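# Three arms upright an enclosure in its bay

## Task

Turn the enclosure so it stands on its base inside the marked bay, never letting it rotate quickly. The arms' mounts are: arm1 at x=-0.99, y=+0.32, z=+0.40 m facing -1 degrees; arm2 at x=-0.97, y=-0.32, z=+0.39 m facing -3 degrees; arm3 at x=+0.87, y=+0.00, z=+0.61 m facing +178 degrees (angles counter-clockwise from +x). Finish by releasing it and moving the arms away; it only counts if the enclosure stays upright in the bay on its own, without any robot supporting it.

## Robot and tools

Robots: three identical i2rt Big YAM arms named arm1, arm2 and arm3. Each has six revolute joints, a two-finger parallel gripper and a wrist camera. arm1 and arm2 sit on the -x side facing roughly +x; arm3 sits on the +x side facing back toward -x. The hand reaches about 1.0 m from the joint1 axis. Fixed room cameras are cam_high and cam_low; wrist cameras are arm1_cam_wrist, arm2_cam_wrist and arm3_cam_wrist.

Frame: one scene frame, origin on the floor, +z up, metres. The hand point is midway between the fingertips; its z axis runs along the fingers and the fingers close along its y axis. With joint1 and joint6 at 0 and the hand level and forward, the wrist camera rides on top of the hand looking at the fingertips. Camera calibrations (OpenCV style, T_world_to_cam maps scene to camera) are approximate; wrist camera poses also inherit joint reading errors.

execute_actions(actions, cameras): actions is a list holding one action or nothing. An action is an object keyed by arm name; each arm gets {"joints": {...}} with absolute joint targets (not offsets), any subset of: joint1_rad (-2.879 to 2.879, base yaw, positive counter-clockwise from above, 0 points along the foot's facing), joint2_rad (0 to 3.141, shoulder; 0 has the upper arm pointing back roughly level, increasing lifts it up then forward), joint3_rad (0 to 3.019, elbow; 0 folded, increasing opens), joint4_rad (-1.692 to 1.57, hand pitch, positive tips fingers up), joint5_rad (-1.57 to 1.57, sideways hand swing, positive to the arm's right), joint6_rad (-2.094 to 2.094, hand roll, positive clockwise viewed from behind), all in radians; gripper_m (0 to 0.093, fingertip gap in metres). Done tolerances are ±0.045, ±0.14, ±0.09, ±0.055, ±0.03, ±0.035 rad and ±0.003 m. All arms named start together; joints move at different speeds so hand paths can curve wide. An action runs at most 15 s. Unknown keys or out-of-range numbers reject the whole call and nothing moves. Omitted joints or arms may still be driving toward earlier targets. cameras lists which images to return; omitted, null or ["all"] gives every camera, [] gives none. An empty actions list just reports state and pictures. Example: {"arm1": {"joints": {"gripper_m": 0.05}}, "arm2": {"joints": {"joint1_rad": 0.3}}}.

Results: each robot's joint_positions, a "pictures" line naming the images in order, and joint_status per commanded joint. "off_target" means it settled short and may keep pushing. "contact_stop" or "time_out" means the joint now holds where it stopped, except that a timed-out joint may keep a target up to 0.375, 0.375, 0.113, 0.225, 0.075, 0.3 rad (joints 1-6) away and continue pushing; on_its_own lists such uncommanded behaviour, where "held at" is the held target, not the position. "joint command not followed" (with a "cause:" line) means a self/inter-arm clearance check blocked that arm's joints (its gripper still acts); those joints read "not_followed" and may be retried on later actions until valid targets are given. That check can be late and ignores fingers, gripper housings and wrist cameras. To relieve a pushing joint, command its current reported position. Tiny target changes may not move a joint. Loaded joints sag. A stop reported in one result cancels the remaining motion, wait and finish calls in that same reply.

wait(seconds): 0 to 10 s, commands nothing, returns state and images. zoom_image(camera, region): region [x0, y0, x1, y1] in pixels of that camera's latest full image, origin top-left, at most 504 by 504. read_manual(section) only returns licence text. finished_scene(scene): pass the current scene number; it ends the scene irreversibly after the last command is held, and reports success and the next task. Replying without a tool call ends everything.

Hazards: arms do not stop on contact and can push hard; avoid arm-to-arm squeezing (fails the run) and hard collisions. Sustained pushing or holding heats motors: a MOTOR HOT line appears from 85 °C, and at 100 °C an OVER-TEMPERATURE FAULT drops that whole arm and gripper, with unfinished keys showing "limit_stop_at_motor_heat"; resend targets afterwards. Grip force is roughly 50-62 N per pad. Do not drop, slam or let the enclosure spin quickly, and do not push anything off the work area or onto the floor. Loose objects may get brief external nudges. Robots keep moving while you think, holding your last command. Check with images that the enclosure rests upright in the bay unsupported before releasing, retracting and finishing.

Each tool is called after "Request:" as name([rows], argument=value, ...), one row to a line, values as JSON.

## Session

Request:
execute_actions(actions=[])

Scene clock: 0.00 s.
arm1.joint_positions: joint1_rad=-0.136 joint2_rad=+0.545 joint3_rad=+1.368 joint4_rad=-1.247 joint5_rad=-0.193 joint6_rad=+0.372 gripper_m=+0.094
arm1.joint_status: not commanded
arm1.hand: x=-0.7695 y=+0.3269 z=+0.9628 quat_wxyz=(-0.529, -0.162, -0.822, -0.136) (m; scene frame)
arm2.joint_positions: joint1_rad=+0.150 joint2_rad=+0.573 joint3_rad=+1.453 joint4_rad=-1.503 joint5_rad=+0.106 joint6_rad=+0.483 gripper_m=+0.095
arm2.joint_status: not commanded
arm2.hand: x=-0.7942 y=-0.3206 z=+0.9378 quat_wxyz=(-0.452, -0.191, -0.867, -0.089) (m; scene frame)
arm3.joint_positions: joint1_rad=+0.075 joint2_rad=+0.634 joint3_rad=+1.388 joint4_rad=-1.330 joint5_rad=-0.246 joint6_rad=+0.109 gripper_m=+0.095
arm3.joint_status: not commanded
arm3.hand: x=+0.6377 y=-0.0500 z=+1.1529 quat_wxyz=(+0.142, +0.874, +0.027, -0.464) (m; scene frame)
pictures: arm1_cam_wrist, arm2_cam_wrist, arm3_cam_wrist, cam_high, cam_low
Images, in order (width x height): arm1_cam_wrist 504x504, arm2_cam_wrist 504x504, arm3_cam_wrist 504x504, cam_high 504x504, cam_low 504x504.

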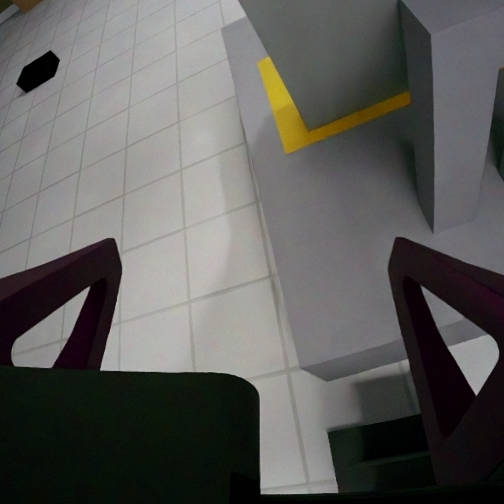

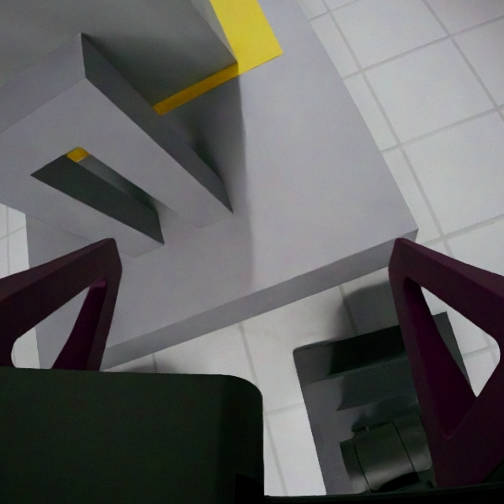

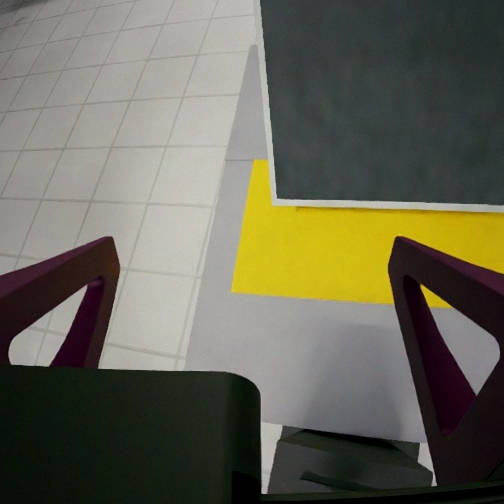

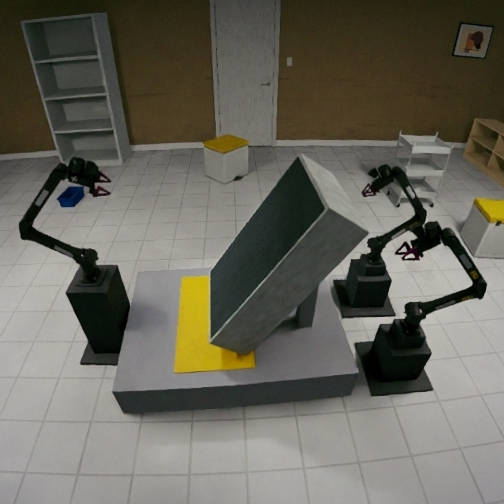

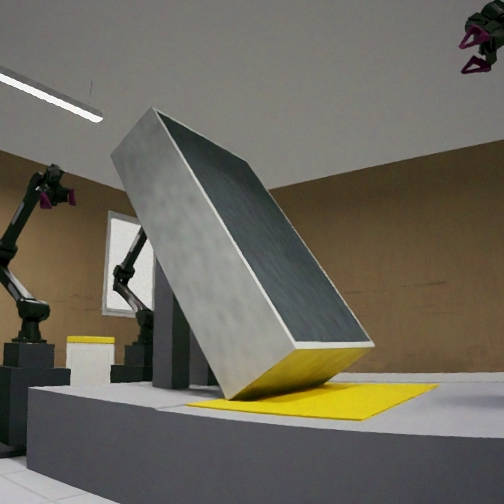

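Request:
execute_actions([
  {"arm1":{"joints":{"joint1_rad":-0.19,"joint3_rad":0.62,"joint4_rad":0.965,"joint5_rad":0,"joint6_rad":0,"gripper_m":0}},"arm2":{"joints":{"joint1_rad":0.27,"joint3_rad":0.62,"joint4_rad":0.965,"joint5_rad":0,"joint6_rad":0,"gripper_m":0}},"arm3":{"joints":{"joint1_rad":0.03,"joint2_rad":1.934,"joint3_rad":1.754,"joint4_rad":0.18,"joint5_rad":0,"joint6_rad":0,"gripper_m":0}}},
], cameras=[])

Request:
execute_actions([
  {"arm1":{"joints":{"joint2_rad":1.185,"joint3_rad":0.55}},"arm2":{"joints":{"joint2_rad":1.15,"joint3_rad":0.52}}},
])

Scene clock: 49.27 s.
arm1.joint_positions: joint1_rad=-0.176 joint2_rad=+0.550 joint3_rad=+0.633 joint4_rad=+0.949 joint5_rad=-0.003 joint6_rad=+0.008 gripper_m=+0.000
arm1.joint_status: all done
arm1.hand: x=-0.7491 y=+0.2819 z=+1.0278 quat_wxyz=(-0.960, -0.019, -0.264, +0.088) (m; scene frame)
arm2.joint_positions: joint1_rad=+0.267 joint2_rad=+0.578 joint3_rad=+0.621 joint4_rad=+0.949 joint5_rad=+0.002 joint6_rad=+0.011 gripper_m=+0.001
arm2.joint_status: all done
arm2.hand: x=-0.7264 y=-0.2653 z=+1.0108 quat_wxyz=(-0.953, +0.028, -0.280, -0.112) (m; scene frame)
arm3.joint_positions: joint1_rad=+0.038 joint2_rad=+1.929 joint3_rad=+1.736 joint4_rad=+0.165 joint5_rad=-0.003 joint6_rad=+0.015 gripper_m=+0.001
arm3.joint_status: all done
arm3.hand: x=+0.0343 y=-0.0005 z=+0.9937 quat_wxyz=(+0.006, +0.717, -0.004, -0.697) (m; scene frame)
pictures: none
No camera images: the call's "cameras" was empty. Leave "cameras" out to get every camera's image.

Scene clock: 50.60 s.
arm1.joint_positions: joint1_rad=-0.176 joint2_rad=+1.183 joint3_rad=+0.561 joint4_rad=+0.958 joint5_rad=-0.003 joint6_rad=+0.008 gripper_m=+0.000
arm1.joint_status: all done
arm1.hand: x=-0.5102 y=+0.2331 z=+0.7646 quat_wxyz=(-0.813, -0.051, -0.575, +0.076) (m; scene frame)
arm2.joint_positions: joint1_rad=+0.267 joint2_rad=+1.150 joint3_rad=+0.522 joint4_rad=+0.959 joint5_rad=+0.002 joint6_rad=+0.011 gripper_m=+0.001
arm2.joint_status: all done
arm2.hand: x=-0.5169 y=-0.2178 z=+0.7552 quat_wxyz=(-0.811, +0.060, -0.575, -0.095) (m; scene frame)
arm3.joint_positions: joint1_rad=+0.038 joint2_rad=+1.929 joint3_rad=+1.736 joint4_rad=+0.165 joint5_rad=-0.003 joint6_rad=+0.015 gripper_m=+0.001
arm3.joint_status: not commanded
arm3.hand: x=+0.0343 y=-0.0005 z=+0.9937 quat_wxyz=(+0.006, +0.717, -0.004, -0.697) (m; scene frame)
pictures: arm1_cam_wrist, arm2_cam_wrist, arm3_cam_wrist, cam_high, cam_low
camera_calibration (this result's frames):
arm1_cam_wrist: T_world_to_cam=[[-0.185084, -0.982716, 0.00354869, 0.134552], [-0.271002, 0.0475687, -0.961403, 0.59081], [0.944617, -0.178902, -0.275123, 0.859604], [0, 0, 0, 1]] pos_world=[-0.626982, 0.257907, 0.804025]
arm2_cam_wrist: T_world_to_cam=[[0.228839, -0.973438, -0.0071818, -0.0882874], [-0.284278, -0.0597694, -0.956877, 0.566171], [0.931031, 0.221012, -0.290405, 0.872277], [0, 0, 0, 1]] pos_world=[-0.630963, -0.244886, 0.794436]
arm3_cam_wrist: T_world_to_cam=[[-0.000598762, 1, -0.000189021, -0.00330397], [0.608983, 0.000214708, -0.793183, 0.771812], [-0.793183, -0.000590038, -0.608983, 0.755903], [0, 0, 0, 1]] pos_world=[0.129546, 0.00358426, 1.07252]
Images, in order (width x height): arm1_cam_wrist 504x504, arm2_cam_wrist 504x504, arm3_cam_wrist 504x504, cam_high 504x504, cam_low 504x504.

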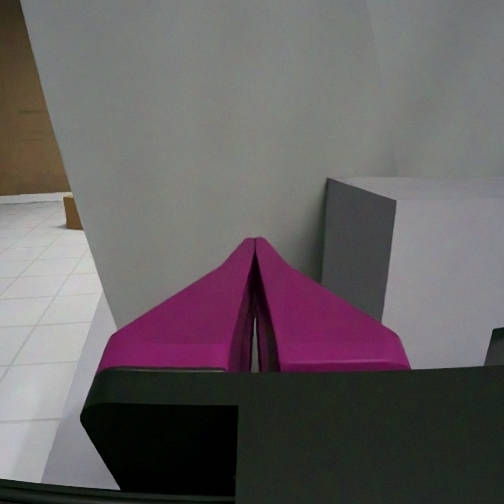

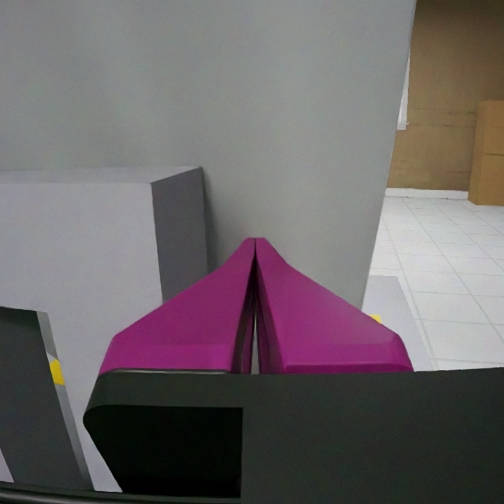

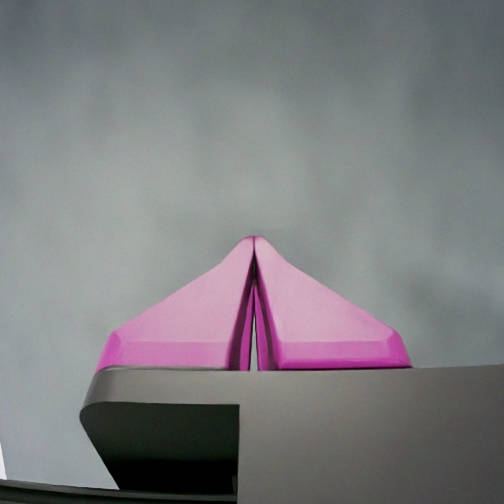

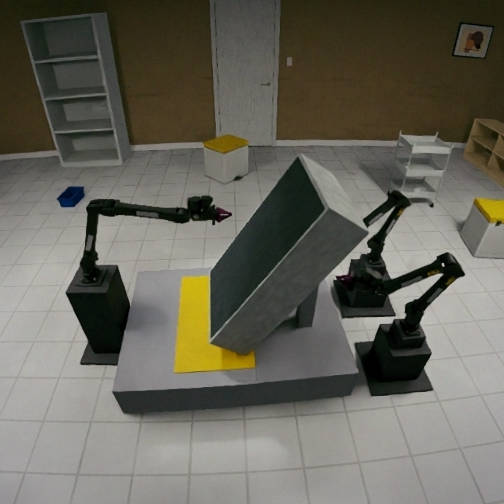

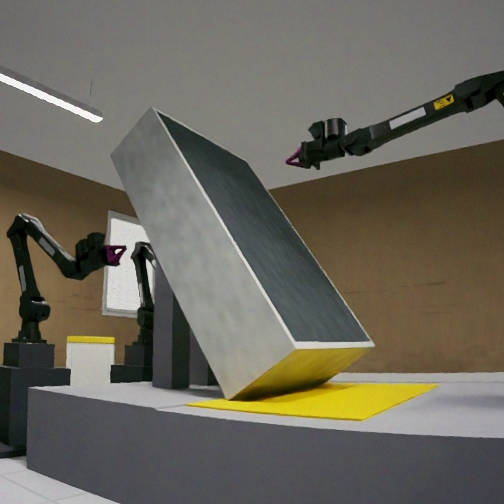

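Request:
execute_actions([
  {"arm1":{"joints":{"joint1_rad":-0.16,"joint2_rad":1.3,"joint3_rad":0.82,"joint4_rad":0.88}},"arm2":{"joints":{"joint1_rad":0.23,"joint2_rad":1.27,"joint3_rad":0.79,"joint4_rad":0.88}}},
], cameras=[])

Request:
execute_actions([
  {"arm1":{"joints":{"joint2_rad":1.37,"joint3_rad":0.95,"joint4_rad":0.82}},"arm2":{"joints":{"joint2_rad":1.34,"joint3_rad":0.92,"joint4_rad":0.82}}},
], cameras=[])

Request:
execute_actions([
  {"arm1":{"joints":{"joint2_rad":1.44,"joint3_rad":1.08,"joint4_rad":0.76}},"arm2":{"joints":{"joint2_rad":1.41,"joint3_rad":1.05,"joint4_rad":0.76}}},
], cameras=["cam_high","cam_low"])

Scene clock: 69.17 s.
arm1.joint_positions: joint1_rad=-0.176 joint2_rad=+1.297 joint3_rad=+0.783 joint4_rad=+0.889 joint5_rad=-0.003 joint6_rad=+0.008 gripper_m=+0.000
arm1.joint_status: all done
arm1.hand: x=-0.4493 y=+0.2220 z=+0.8147 quat_wxyz=(-0.824, -0.050, -0.560, +0.077) (m; scene frame)
arm2.joint_positions: joint1_rad=+0.233 joint2_rad=+1.279 joint3_rad=+0.751 joint4_rad=+0.885 joint5_rad=+0.001 joint6_rad=+0.011 gripper_m=+0.001
arm2.joint_status: all done
arm2.hand: x=-0.4478 y=-0.2208 z=+0.8022 quat_wxyz=(-0.819, +0.049, -0.565, -0.082) (m; scene frame)
arm3.joint_positions: joint1_rad=+0.038 joint2_rad=+1.929 joint3_rad=+1.736 joint4_rad=+0.165 joint5_rad=-0.003 joint6_rad=+0.015 gripper_m=+0.001
arm3.joint_status: not commanded
arm3.hand: x=+0.0343 y=-0.0005 z=+0.9937 quat_wxyz=(+0.006, +0.717, -0.004, -0.697) (m; scene frame)
pictures: none
No camera images: the call's "cameras" was empty. Leave "cameras" out to get every camera's image.

Scene clock: 70.00 s.
arm1.joint_positions: joint1_rad=-0.176 joint2_rad=+1.363 joint3_rad=+0.898 joint4_rad=+0.834 joint5_rad=-0.003 joint6_rad=+0.008 gripper_m=+0.000
arm1.joint_status: all done
arm1.hand: x=-0.4150 y=+0.2156 z=+0.8316 quat_wxyz=(-0.822, -0.050, -0.562, +0.077) (m; scene frame)
arm2.joint_positions: joint1_rad=+0.233 joint2_rad=+1.338 joint3_rad=+0.868 joint4_rad=+0.829 joint5_rad=+0.001 joint6_rad=+0.011 gripper_m=+0.001
arm2.joint_status: all done
arm2.hand: x=-0.4155 y=-0.2147 z=+0.8249 quat_wxyz=(-0.820, +0.049, -0.564, -0.082) (m; scene frame)
arm3.joint_positions: joint1_rad=+0.038 joint2_rad=+1.929 joint3_rad=+1.736 joint4_rad=+0.165 joint5_rad=-0.003 joint6_rad=+0.015 gripper_m=+0.001
arm3.joint_status: not commanded
arm3.hand: x=+0.0343 y=-0.0005 z=+0.9937 quat_wxyz=(+0.006, +0.717, -0.004, -0.697) (m; scene frame)
pictures: none
No camera images: the call's "cameras" was empty. Leave "cameras" out to get every camera's image.

Scene clock: 71.90 s.
arm1.joint_positions: joint1_rad=-0.176 joint2_rad=+1.406 joint3_rad=+0.931 joint4_rad=+0.773 joint5_rad=+0.012 joint6_rad=+0.008 gripper_m=+0.000
arm1.joint_status: joint3_rad time_out (moved +0.033 of +0.182); the others done
arm1.on_its_own: joint3_rad reads +0.931 and still pushes toward +1.043 since a time_out
arm1.hand: x=-0.3954 y=+0.2089 z=+0.8119 quat_wxyz=(-0.801, -0.059, -0.590, +0.080) (m; scene frame)
arm2.joint_positions: joint1_rad=+0.233 joint2_rad=+1.391 joint3_rad=+0.941 joint4_rad=+0.770 joint5_rad=-0.001 joint6_rad=+0.011 gripper_m=+0.001
arm2.joint_status: joint3_rad time_out (moved +0.073 of +0.182); the others done
arm2.on_its_own: joint3_rad reads +0.941 and still pushes toward +1.050 since a time_out
arm2.hand: x=-0.3892 y=-0.2092 z=+0.8233 quat_wxyz=(-0.809, +0.052, -0.580, -0.081) (m; scene frame)
arm3.joint_positions: joint1_rad=+0.038 joint2_rad=+1.929 joint3_rad=+1.736 joint4_rad=+0.165 joint5_rad=-0.003 joint6_rad=+0.015 gripper_m=+0.001
arm3.joint_status: not commanded
arm3.hand: x=+0.0343 y=-0.0005 z=+0.9937 quat_wxyz=(+0.006, +0.717, -0.004, -0.697) (m; scene frame)
pictures: cam_high, cam_low
Images, in order (width x height): cam_high 504x504, cam_low 504x504.

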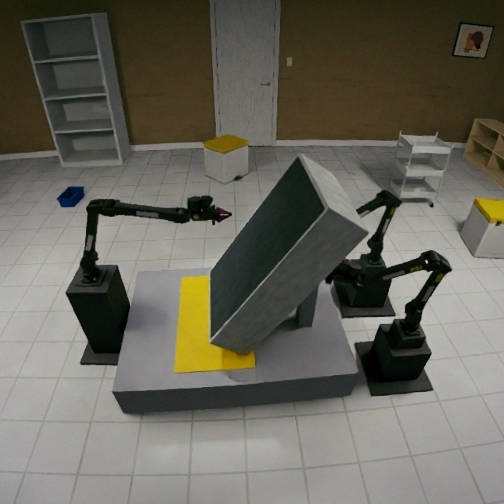

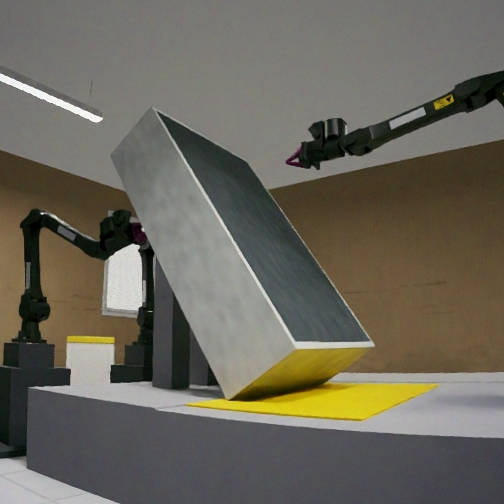

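Request:
execute_actions([
  {"arm1":{"joints":{"joint2_rad":1.2,"joint3_rad":0.75,"joint4_rad":0.3}},"arm2":{"joints":{"joint2_rad":1.2,"joint3_rad":0.75,"joint4_rad":0.3}}},
], cameras=[])

Request:
execute_actions([
  {"arm1":{"joints":{"joint2_rad":0.9,"joint3_rad":0.9}},"arm2":{"joints":{"joint2_rad":0.87,"joint3_rad":0.88}}},
], cameras=[])

Request:
execute_actions([
  {"arm1":{"joints":{"joint2_rad":0.99,"joint3_rad":1.1}},"arm2":{"joints":{"joint2_rad":0.96,"joint3_rad":1.08}}},
], cameras=[])

Request:
execute_actions([
  {"arm1":{"joints":{"joint2_rad":1.1,"joint3_rad":1.27}},"arm2":{"joints":{"joint2_rad":1.07,"joint3_rad":1.25}}},
], cameras=["cam_low"])

Scene clock: 89.40 s.
arm1.joint_positions: joint1_rad=-0.176 joint2_rad=+1.190 joint3_rad=+0.763 joint4_rad=+0.316 joint5_rad=+0.003 joint6_rad=+0.008 gripper_m=+0.000
arm1.joint_status: all done
arm1.hand: x=-0.4593 y=+0.2222 z=+0.7209 quat_wxyz=(-0.665, -0.070, -0.741, +0.065) (m; scene frame)
arm2.joint_positions: joint1_rad=+0.233 joint2_rad=+1.196 joint3_rad=+0.749 joint4_rad=+0.310 joint5_rad=-0.001 joint6_rad=+0.011 gripper_m=+0.001
arm2.joint_status: all done
arm2.hand: x=-0.4512 y=-0.2209 z=+0.7056 quat_wxyz=(-0.657, +0.067, -0.748, -0.066) (m; scene frame)
arm3.joint_positions: joint1_rad=+0.038 joint2_rad=+1.929 joint3_rad=+1.736 joint4_rad=+0.165 joint5_rad=-0.003 joint6_rad=+0.015 gripper_m=+0.001
arm3.joint_status: not commanded
arm3.hand: x=+0.0343 y=-0.0005 z=+0.9937 quat_wxyz=(+0.006, +0.717, -0.004, -0.697) (m; scene frame)
pictures: none
No camera images: the call's "cameras" was empty. Leave "cameras" out to get every camera's image.

Scene clock: 90.67 s.
arm1.joint_positions: joint1_rad=-0.176 joint2_rad=+0.896 joint3_rad=+0.872 joint4_rad=+0.306 joint5_rad=+0.003 joint6_rad=+0.008 gripper_m=+0.000
arm1.joint_status: all done
arm1.hand: x=-0.5379 y=+0.2395 z=+0.9270 quat_wxyz=(-0.797, -0.056, -0.597, +0.076) (m; scene frame)
arm2.joint_positions: joint1_rad=+0.233 joint2_rad=+0.866 joint3_rad=+0.845 joint4_rad=+0.301 joint5_rad=-0.001 joint6_rad=+0.011 gripper_m=+0.001
arm2.joint_status: all done
arm2.hand: x=-0.5391 y=-0.2378 z=+0.9185 quat_wxyz=(-0.797, +0.053, -0.596, -0.080) (m; scene frame)
arm3.joint_positions: joint1_rad=+0.038 joint2_rad=+1.929 joint3_rad=+1.736 joint4_rad=+0.165 joint5_rad=-0.003 joint6_rad=+0.015 gripper_m=+0.001
arm3.joint_status: not commanded
arm3.hand: x=+0.0343 y=-0.0005 z=+0.9937 quat_wxyz=(+0.006, +0.717, -0.004, -0.697) (m; scene frame)
pictures: none
No camera images: the call's "cameras" was empty. Leave "cameras" out to get every camera's image.

Scene clock: 92.73 s.
arm1.joint_positions: joint1_rad=-0.176 joint2_rad=+0.995 joint3_rad=+1.006 joint4_rad=+0.298 joint5_rad=+0.004 joint6_rad=+0.008 gripper_m=+0.000
arm1.joint_status: joint3_rad time_out (moved +0.135 of +0.228); the others done
arm1.on_its_own: joint3_rad reads +1.006 and still pushes toward +1.100 since a time_out
arm1.hand: x=-0.5058 y=+0.2337 z=+0.9632 quat_wxyz=(-0.805, -0.055, -0.586, +0.077) (m; scene frame)
arm2.joint_positions: joint1_rad=+0.233 joint2_rad=+0.965 joint3_rad=+1.028 joint4_rad=+0.301 joint5_rad=-0.001 joint6_rad=+0.011 gripper_m=+0.001
arm2.joint_status: all done
arm2.hand: x=-0.5134 y=-0.2330 z=+0.9880 quat_wxyz=(-0.821, +0.050, -0.562, -0.083) (m; scene frame)
arm3.joint_positions: joint1_rad=+0.038 joint2_rad=+1.929 joint3_rad=+1.736 joint4_rad=+0.165 joint5_rad=-0.003 joint6_rad=+0.015 gripper_m=+0.001
arm3.joint_status: not commanded
arm3.hand: x=+0.0343 y=-0.0005 z=+0.9937 quat_wxyz=(+0.006, +0.717, -0.004, -0.697) (m; scene frame)
pictures: none
No camera images: the call's "cameras" was empty. Leave "cameras" out to get every camera's image.

not run: a stop came earlier in this reply.

Request:
execute_actions([
  {"arm1":{"joints":{"joint2_rad":1.15,"joint3_rad":1.25}},"arm2":{"joints":{"joint2_rad":1.13,"joint3_rad":1.27}}},
], cameras=["cam_low"])

Scene clock: 98.97 s.
arm1.joint_positions: joint1_rad=-0.165 joint2_rad=+1.107 joint3_rad=+1.141 joint4_rad=+0.291 joint5_rad=-0.007 joint6_rad=+0.007 gripper_m=+0.000
arm1.joint_status: joint3_rad time_out (moved +0.134 of +0.244); the others done
arm1.on_its_own: joint3_rad reads +1.141 and still pushes toward +1.250 since a time_out
arm1.hand: x=-0.4661 y=+0.2342 z=+0.9903 quat_wxyz=(-0.810, -0.046, -0.580, +0.071) (m; scene frame)
arm2.joint_positions: joint1_rad=+0.225 joint2_rad=+1.101 joint3_rad=+1.190 joint4_rad=+0.296 joint5_rad=+0.007 joint6_rad=+0.011 gripper_m=+0.001
arm2.joint_status: all done
arm2.hand: x=-0.4672 y=-0.2304 z=+1.0216 quat_wxyz=(-0.828, +0.043, -0.554, -0.077) (m; scene frame)
arm3.joint_positions: joint1_rad=+0.038 joint2_rad=+1.929 joint3_rad=+1.736 joint4_rad=+0.165 joint5_rad=-0.003 joint6_rad=+0.015 gripper_m=+0.001
arm3.joint_status: not commanded
arm3.hand: x=+0.0343 y=-0.0005 z=+0.9937 quat_wxyz=(+0.006, +0.717, -0.004, -0.697) (m; scene frame)
pictures: cam_low
Images, in order (width x height): cam_low 504x504.

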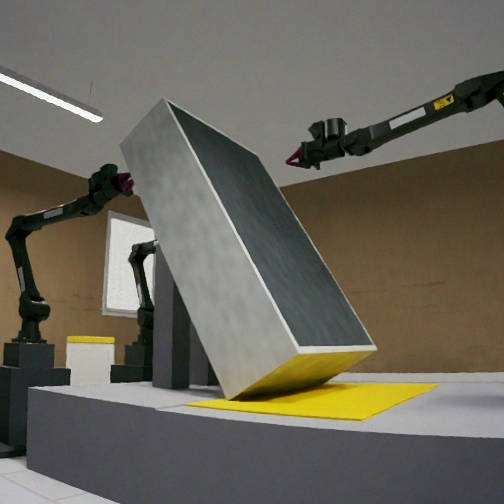

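Working.

Request:
execute_actions([
  {"arm1":{"joints":{"joint2_rad":1.3,"joint3_rad":1.38,"joint1_rad":-0.14}},"arm2":{"joints":{"joint2_rad":1.28,"joint3_rad":1.42,"joint1_rad":0.2}}},
], cameras=[])

Request:
execute_actions([
  {"arm1":{"joints":{"joint2_rad":1.44,"joint3_rad":1.55,"joint1_rad":-0.12}},"arm2":{"joints":{"joint2_rad":1.42,"joint3_rad":1.58,"joint1_rad":0.18}}},
], cameras=[])

Request:
execute_actions([
  {"arm1":{"joints":{"joint2_rad":1.58,"joint3_rad":1.72}},"arm2":{"joints":{"joint2_rad":1.56,"joint3_rad":1.74}}},
], cameras=["cam_low","cam_high"])

Scene clock: 114.33 s.
arm1.joint_positions: joint1_rad=-0.148 joint2_rad=+1.261 joint3_rad=+1.314 joint4_rad=+0.291 joint5_rad=+0.001 joint6_rad=+0.007 gripper_m=+0.000
arm1.joint_status: all done
arm1.hand: x=-0.4095 y=+0.2330 z=+1.0143 quat_wxyz=(-0.816, -0.044, -0.573, +0.066) (m; scene frame)
arm2.joint_positions: joint1_rad=+0.207 joint2_rad=+1.273 joint3_rad=+1.366 joint4_rad=+0.295 joint5_rad=-0.002 joint6_rad=+0.011 gripper_m=+0.001
arm2.joint_status: all done
arm2.hand: x=-0.4026 y=-0.2274 z=+1.0379 quat_wxyz=(-0.829, +0.042, -0.553, -0.073) (m; scene frame)
arm3.joint_positions: joint1_rad=+0.038 joint2_rad=+1.929 joint3_rad=+1.736 joint4_rad=+0.165 joint5_rad=-0.003 joint6_rad=+0.015 gripper_m=+0.001
arm3.joint_status: not commanded
arm3.hand: x=+0.0343 y=-0.0005 z=+0.9937 quat_wxyz=(+0.006, +0.717, -0.004, -0.697) (m; scene frame)
pictures: none
No camera images: the call's "cameras" was empty. Leave "cameras" out to get every camera's image.

Scene clock: 115.40 s.
arm1.joint_positions: joint1_rad=-0.134 joint2_rad=+1.420 joint3_rad=+1.494 joint4_rad=+0.292 joint5_rad=+0.003 joint6_rad=+0.007 gripper_m=+0.000
arm1.joint_status: all done
arm1.hand: x=-0.3503 y=+0.2321 z=+1.0303 quat_wxyz=(-0.822, -0.040, -0.564, +0.062) (m; scene frame)
arm2.joint_positions: joint1_rad=+0.185 joint2_rad=+1.422 joint3_rad=+1.522 joint4_rad=+0.295 joint5_rad=-0.001 joint6_rad=+0.011 gripper_m=+0.001
arm2.joint_status: all done
arm2.hand: x=-0.3450 y=-0.2323 z=+1.0450 quat_wxyz=(-0.832, +0.036, -0.550, -0.064) (m; scene frame)
arm3.joint_positions: joint1_rad=+0.038 joint2_rad=+1.929 joint3_rad=+1.736 joint4_rad=+0.165 joint5_rad=-0.003 joint6_rad=+0.015 gripper_m=+0.001
arm3.joint_status: not commanded
arm3.hand: x=+0.0343 y=-0.0005 z=+0.9937 quat_wxyz=(+0.006, +0.717, -0.004, -0.697) (m; scene frame)
pictures: none
No camera images: the call's "cameras" was empty. Leave "cameras" out to get every camera's image.

Scene clock: 116.67 s.
arm1.joint_positions: joint1_rad=-0.128 joint2_rad=+1.569 joint3_rad=+1.659 joint4_rad=+0.292 joint5_rad=-0.003 joint6_rad=+0.007 gripper_m=+0.000
arm1.joint_status: all done
arm1.hand: x=-0.2953 y=+0.2296 z=+1.0348 quat_wxyz=(-0.827, -0.035, -0.558, +0.058) (m; scene frame)
arm2.joint_positions: joint1_rad=+0.183 joint2_rad=+1.561 joint3_rad=+1.679 joint4_rad=+0.294 joint5_rad=+0.002 joint6_rad=+0.010 gripper_m=+0.001
arm2.joint_status: all done
arm2.hand: x=-0.2944 y=-0.2271 z=+1.0506 quat_wxyz=(-0.837, +0.033, -0.543, -0.062) (m; scene frame)
arm3.joint_positions: joint1_rad=+0.038 joint2_rad=+1.918 joint3_rad=+1.733 joint4_rad=+0.168 joint5_rad=-0.002 joint6_rad=+0.015 gripper_m=+0.001
arm3.joint_status: not commanded
arm3.hand: x=+0.0374 y=-0.0003 z=+1.0023 quat_wxyz=(+0.006, +0.713, -0.004, -0.701) (m; scene frame)
pictures: cam_high, cam_low
Images, in order (width x height): cam_high 504x504, cam_low 504x504.

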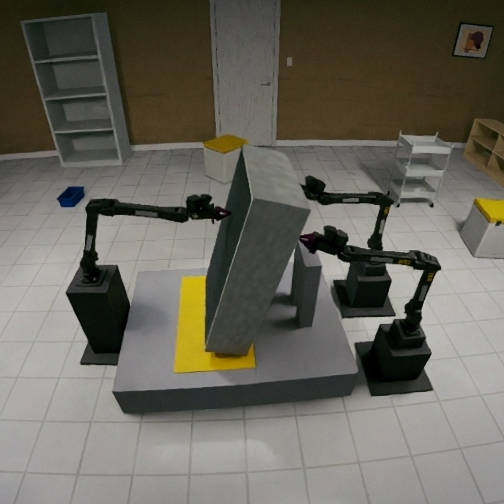

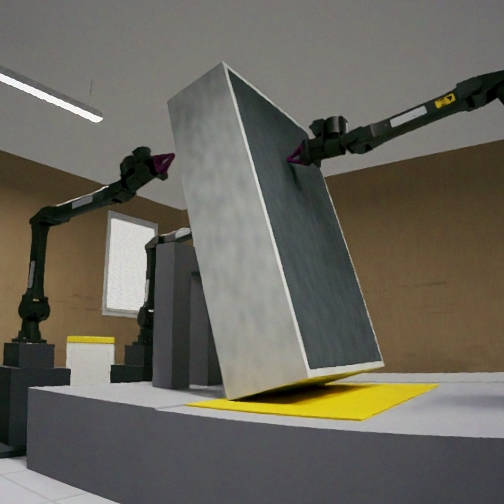

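Request:
execute_actions([
  {"arm1":{"joints":{"joint2_rad":1.68,"joint3_rad":1.82}},"arm2":{"joints":{"joint2_rad":1.66,"joint3_rad":1.82}},"arm3":{"joints":{"joint2_rad":1.84,"joint3_rad":1.6,"joint4_rad":0.22}}},
], cameras=["cam_low"])

Request:
execute_actions([
  {"arm3":{"joints":{"joint2_rad":1.75,"joint3_rad":1.46,"joint4_rad":0.26}}},
], cameras=["cam_low"])

Scene clock: 125.43 s.
arm1.joint_positions: joint1_rad=-0.128 joint2_rad=+1.664 joint3_rad=+1.763 joint4_rad=+0.292 joint5_rad=-0.003 joint6_rad=+0.007 gripper_m=+0.000
arm1.joint_status: all done
arm1.hand: x=-0.2611 y=+0.2247 z=+1.0321 quat_wxyz=(-0.830, -0.035, -0.554, +0.058) (m; scene frame)
arm2.joint_positions: joint1_rad=+0.183 joint2_rad=+1.660 joint3_rad=+1.767 joint4_rad=+0.294 joint5_rad=+0.002 joint6_rad=+0.010 gripper_m=+0.001
arm2.joint_status: all done
arm2.hand: x=-0.2559 y=-0.2217 z=+1.0360 quat_wxyz=(-0.833, +0.034, -0.548, -0.062) (m; scene frame)
arm3.joint_positions: joint1_rad=+0.038 joint2_rad=+1.814 joint3_rad=+1.595 joint4_rad=+0.201 joint5_rad=-0.002 joint6_rad=+0.014 gripper_m=+0.001
arm3.joint_status: all done
arm3.hand: x=+0.0756 y=-0.0003 z=+1.0069 quat_wxyz=(+0.006, +0.714, -0.004, -0.700) (m; scene frame)
pictures: cam_low
Images, in order (width x height): cam_low 504x504.

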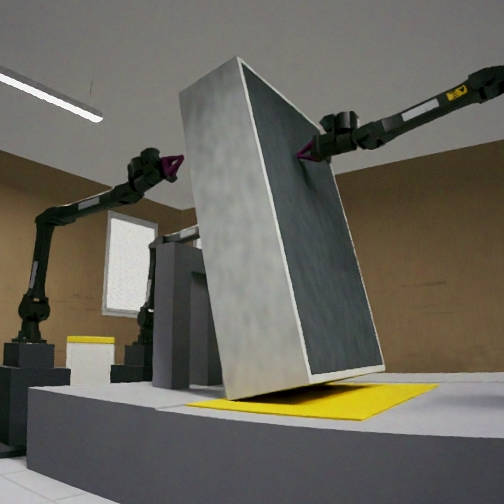

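Scene clock: 126.57 s.
arm1.joint_positions: joint1_rad=-0.128 joint2_rad=+1.664 joint3_rad=+1.763 joint4_rad=+0.292 joint5_rad=-0.003 joint6_rad=+0.007 gripper_m=+0.000
arm1.joint_status: not commanded
arm1.hand: x=-0.2611 y=+0.2247 z=+1.0321 quat_wxyz=(-0.830, -0.035, -0.554, +0.058) (m; scene frame)
arm2.joint_positions: joint1_rad=+0.183 joint2_rad=+1.660 joint3_rad=+1.767 joint4_rad=+0.294 joint5_rad=+0.002 joint6_rad=+0.010 gripper_m=+0.001
arm2.joint_status: not commanded
arm2.hand: x=-0.2559 y=-0.2217 z=+1.0360 quat_wxyz=(-0.833, +0.034, -0.548, -0.062) (m; scene frame)
arm3.joint_positions: joint1_rad=+0.037 joint2_rad=+1.699 joint3_rad=+1.412 joint4_rad=+0.229 joint5_rad=-0.001 joint6_rad=+0.014 gripper_m=+0.001
arm3.joint_status: all done
arm3.hand: x=+0.1238 y=+0.0010 z=+0.9879 quat_wxyz=(+0.005, +0.727, -0.005, -0.686) (m; scene frame)
pictures: cam_low
Images, in order (width x height): cam_low 504x504.

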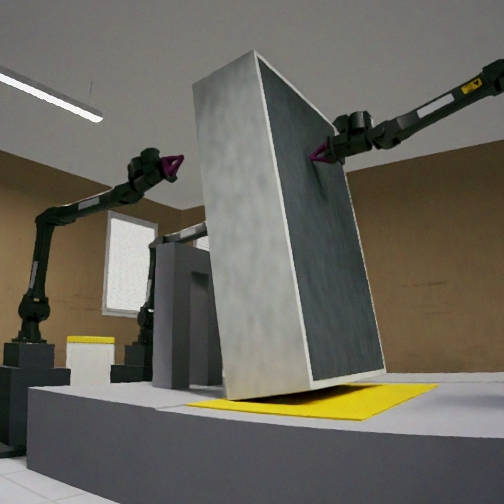

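Request:
execute_actions([
  {"arm1":{"joints":{"joint2_rad":1.2}},"arm2":{"joints":{"joint2_rad":1.2}},"arm3":{"joints":{"joint2_rad":1.68,"joint3_rad":1.37,"joint4_rad":0.28}}},
], cameras=[])

Request:
execute_actions([
  {"arm3":{"joints":{"joint2_rad":1.61,"joint3_rad":1.27,"joint4_rad":0.3}}},
], cameras=[])

Request:
execute_actions([
  {"arm3":{"joints":{"joint2_rad":1.55,"joint3_rad":1.18}}},
], cameras=[])

Request:
execute_actions([
  {"arm3":{"joints":{"joint2_rad":1.49,"joint3_rad":1.09}}},
], cameras=["cam_low"])

Scene clock: 144.23 s.
arm1.joint_positions: joint1_rad=-0.128 joint2_rad=+1.202 joint3_rad=+1.822 joint4_rad=+0.307 joint5_rad=-0.003 joint6_rad=+0.007 gripper_m=+0.000
arm1.joint_status: all done
arm1.hand: x=-0.5830 y=+0.2736 z=+1.3254 quat_wxyz=(-0.947, -0.017, -0.315, +0.065) (m; scene frame)
arm2.joint_positions: joint1_rad=+0.183 joint2_rad=+1.213 joint3_rad=+1.814 joint4_rad=+0.304 joint5_rad=+0.002 joint6_rad=+0.010 gripper_m=+0.001
arm2.joint_status: all done
arm2.hand: x=-0.5644 y=-0.2650 z=+1.3139 quat_wxyz=(-0.944, +0.019, -0.323, -0.070) (m; scene frame)
arm3.joint_positions: joint1_rad=+0.035 joint2_rad=+1.624 joint3_rad=+1.310 joint4_rad=+0.241 joint5_rad=-0.001 joint6_rad=+0.013 gripper_m=+0.001
arm3.joint_status: all done
arm3.hand: x=+0.1551 y=+0.0022 z=+0.9821 quat_wxyz=(+0.004, +0.733, -0.006, -0.681) (m; scene frame)
pictures: none
No camera images: the call's "cameras" was empty. Leave "cameras" out to get every camera's image.

Scene clock: 145.37 s.
arm1.joint_positions: joint1_rad=-0.128 joint2_rad=+1.202 joint3_rad=+1.822 joint4_rad=+0.307 joint5_rad=-0.003 joint6_rad=+0.007 gripper_m=+0.000
arm1.joint_status: not commanded
arm1.hand: x=-0.5830 y=+0.2736 z=+1.3254 quat_wxyz=(-0.947, -0.017, -0.315, +0.065) (m; scene frame)
arm2.joint_positions: joint1_rad=+0.183 joint2_rad=+1.213 joint3_rad=+1.814 joint4_rad=+0.304 joint5_rad=+0.002 joint6_rad=+0.010 gripper_m=+0.001
arm2.joint_status: not commanded
arm2.hand: x=-0.5644 y=-0.2650 z=+1.3139 quat_wxyz=(-0.944, +0.019, -0.323, -0.070) (m; scene frame)
arm3.joint_positions: joint1_rad=+0.034 joint2_rad=+1.529 joint3_rad=+1.184 joint4_rad=+0.249 joint5_rad=+0.000 joint6_rad=+0.013 gripper_m=+0.001
arm3.joint_status: all done
arm3.hand: x=+0.1953 y=+0.0034 z=+0.9721 quat_wxyz=(+0.003, +0.740, -0.006, -0.672) (m; scene frame)
pictures: none
No camera images: the call's "cameras" was empty. Leave "cameras" out to get every camera's image.

Scene clock: 146.50 s.
arm1.joint_positions: joint1_rad=-0.128 joint2_rad=+1.202 joint3_rad=+1.822 joint4_rad=+0.307 joint5_rad=-0.003 joint6_rad=+0.007 gripper_m=+0.000
arm1.joint_status: not commanded
arm1.hand: x=-0.5830 y=+0.2736 z=+1.3254 quat_wxyz=(-0.947, -0.017, -0.315, +0.065) (m; scene frame)
arm2.joint_positions: joint1_rad=+0.183 joint2_rad=+1.213 joint3_rad=+1.814 joint4_rad=+0.304 joint5_rad=+0.002 joint6_rad=+0.010 gripper_m=+0.001
arm2.joint_status: not commanded
arm2.hand: x=-0.5644 y=-0.2650 z=+1.3139 quat_wxyz=(-0.944, +0.019, -0.323, -0.070) (m; scene frame)
arm3.joint_positions: joint1_rad=+0.032 joint2_rad=+1.450 joint3_rad=+1.085 joint4_rad=+0.246 joint5_rad=+0.002 joint6_rad=+0.013 gripper_m=+0.001
arm3.joint_status: joint3_rad off_target (ended at +1.085, target +1.180); the others done
arm3.hand: x=+0.2288 y=+0.0047 z=+0.9621 quat_wxyz=(+0.002, +0.748, -0.008, -0.664) (m; scene frame)
pictures: none
No camera images: the call's "cameras" was empty. Leave "cameras" out to get every camera's image.

Scene clock: 147.70 s.
arm1.joint_positions: joint1_rad=-0.128 joint2_rad=+1.202 joint3_rad=+1.822 joint4_rad=+0.307 joint5_rad=-0.003 joint6_rad=+0.007 gripper_m=+0.000
arm1.joint_status: not commanded
arm1.hand: x=-0.5830 y=+0.2736 z=+1.3254 quat_wxyz=(-0.947, -0.017, -0.315, +0.065) (m; scene frame)
arm2.joint_positions: joint1_rad=+0.183 joint2_rad=+1.213 joint3_rad=+1.814 joint4_rad=+0.304 joint5_rad=+0.002 joint6_rad=+0.010 gripper_m=+0.001
arm2.joint_status: not commanded
arm2.hand: x=-0.5644 y=-0.2650 z=+1.3139 quat_wxyz=(-0.944, +0.019, -0.323, -0.070) (m; scene frame)
arm3.joint_positions: joint1_rad=+0.031 joint2_rad=+1.422 joint3_rad=+1.037 joint4_rad=+0.275 joint5_rad=+0.003 joint6_rad=+0.013 gripper_m=+0.001
arm3.joint_status: all done
arm3.hand: x=+0.2421 y=+0.0052 z=+0.9571 quat_wxyz=(+0.001, +0.745, -0.008, -0.667) (m; scene frame)
pictures: cam_low
Images, in order (width x height): cam_low 504x504.

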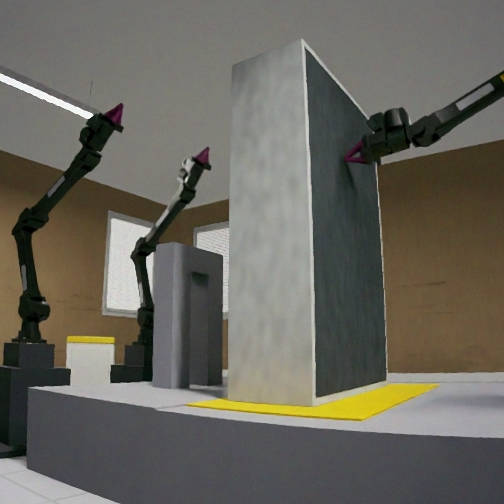

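Request:
execute_actions([
  {"arm3":{"joints":{"joint2_rad":0.6,"joint3_rad":0.6}}},
], cameras=[])

Request:
finished_scene(scene=1)

Scene clock: 157.77 s.
arm1.joint_positions: joint1_rad=-0.128 joint2_rad=+1.202 joint3_rad=+1.822 joint4_rad=+0.307 joint5_rad=-0.003 joint6_rad=+0.007 gripper_m=+0.000
arm1.joint_status: not commanded
arm1.hand: x=-0.5830 y=+0.2736 z=+1.3254 quat_wxyz=(-0.947, -0.017, -0.315, +0.065) (m; scene frame)
arm2.joint_positions: joint1_rad=+0.183 joint2_rad=+1.213 joint3_rad=+1.814 joint4_rad=+0.304 joint5_rad=+0.002 joint6_rad=+0.010 gripper_m=+0.001
arm2.joint_status: not commanded
arm2.hand: x=-0.5644 y=-0.2650 z=+1.3139 quat_wxyz=(-0.944, +0.019, -0.323, -0.070) (m; scene frame)
arm3.joint_positions: joint1_rad=+0.031 joint2_rad=+0.594 joint3_rad=+0.612 joint4_rad=+0.289 joint5_rad=+0.002 joint6_rad=+0.013 gripper_m=+0.001
arm3.joint_status: all done
arm3.hand: x=+0.5109 y=+0.0034 z=+1.0930 quat_wxyz=(+0.002, +0.591, -0.007, -0.807) (m; scene frame)
pictures: none
No camera images: the call's "cameras" was empty. Leave "cameras" out to get every camera's image.

The scene is finished: the task was done.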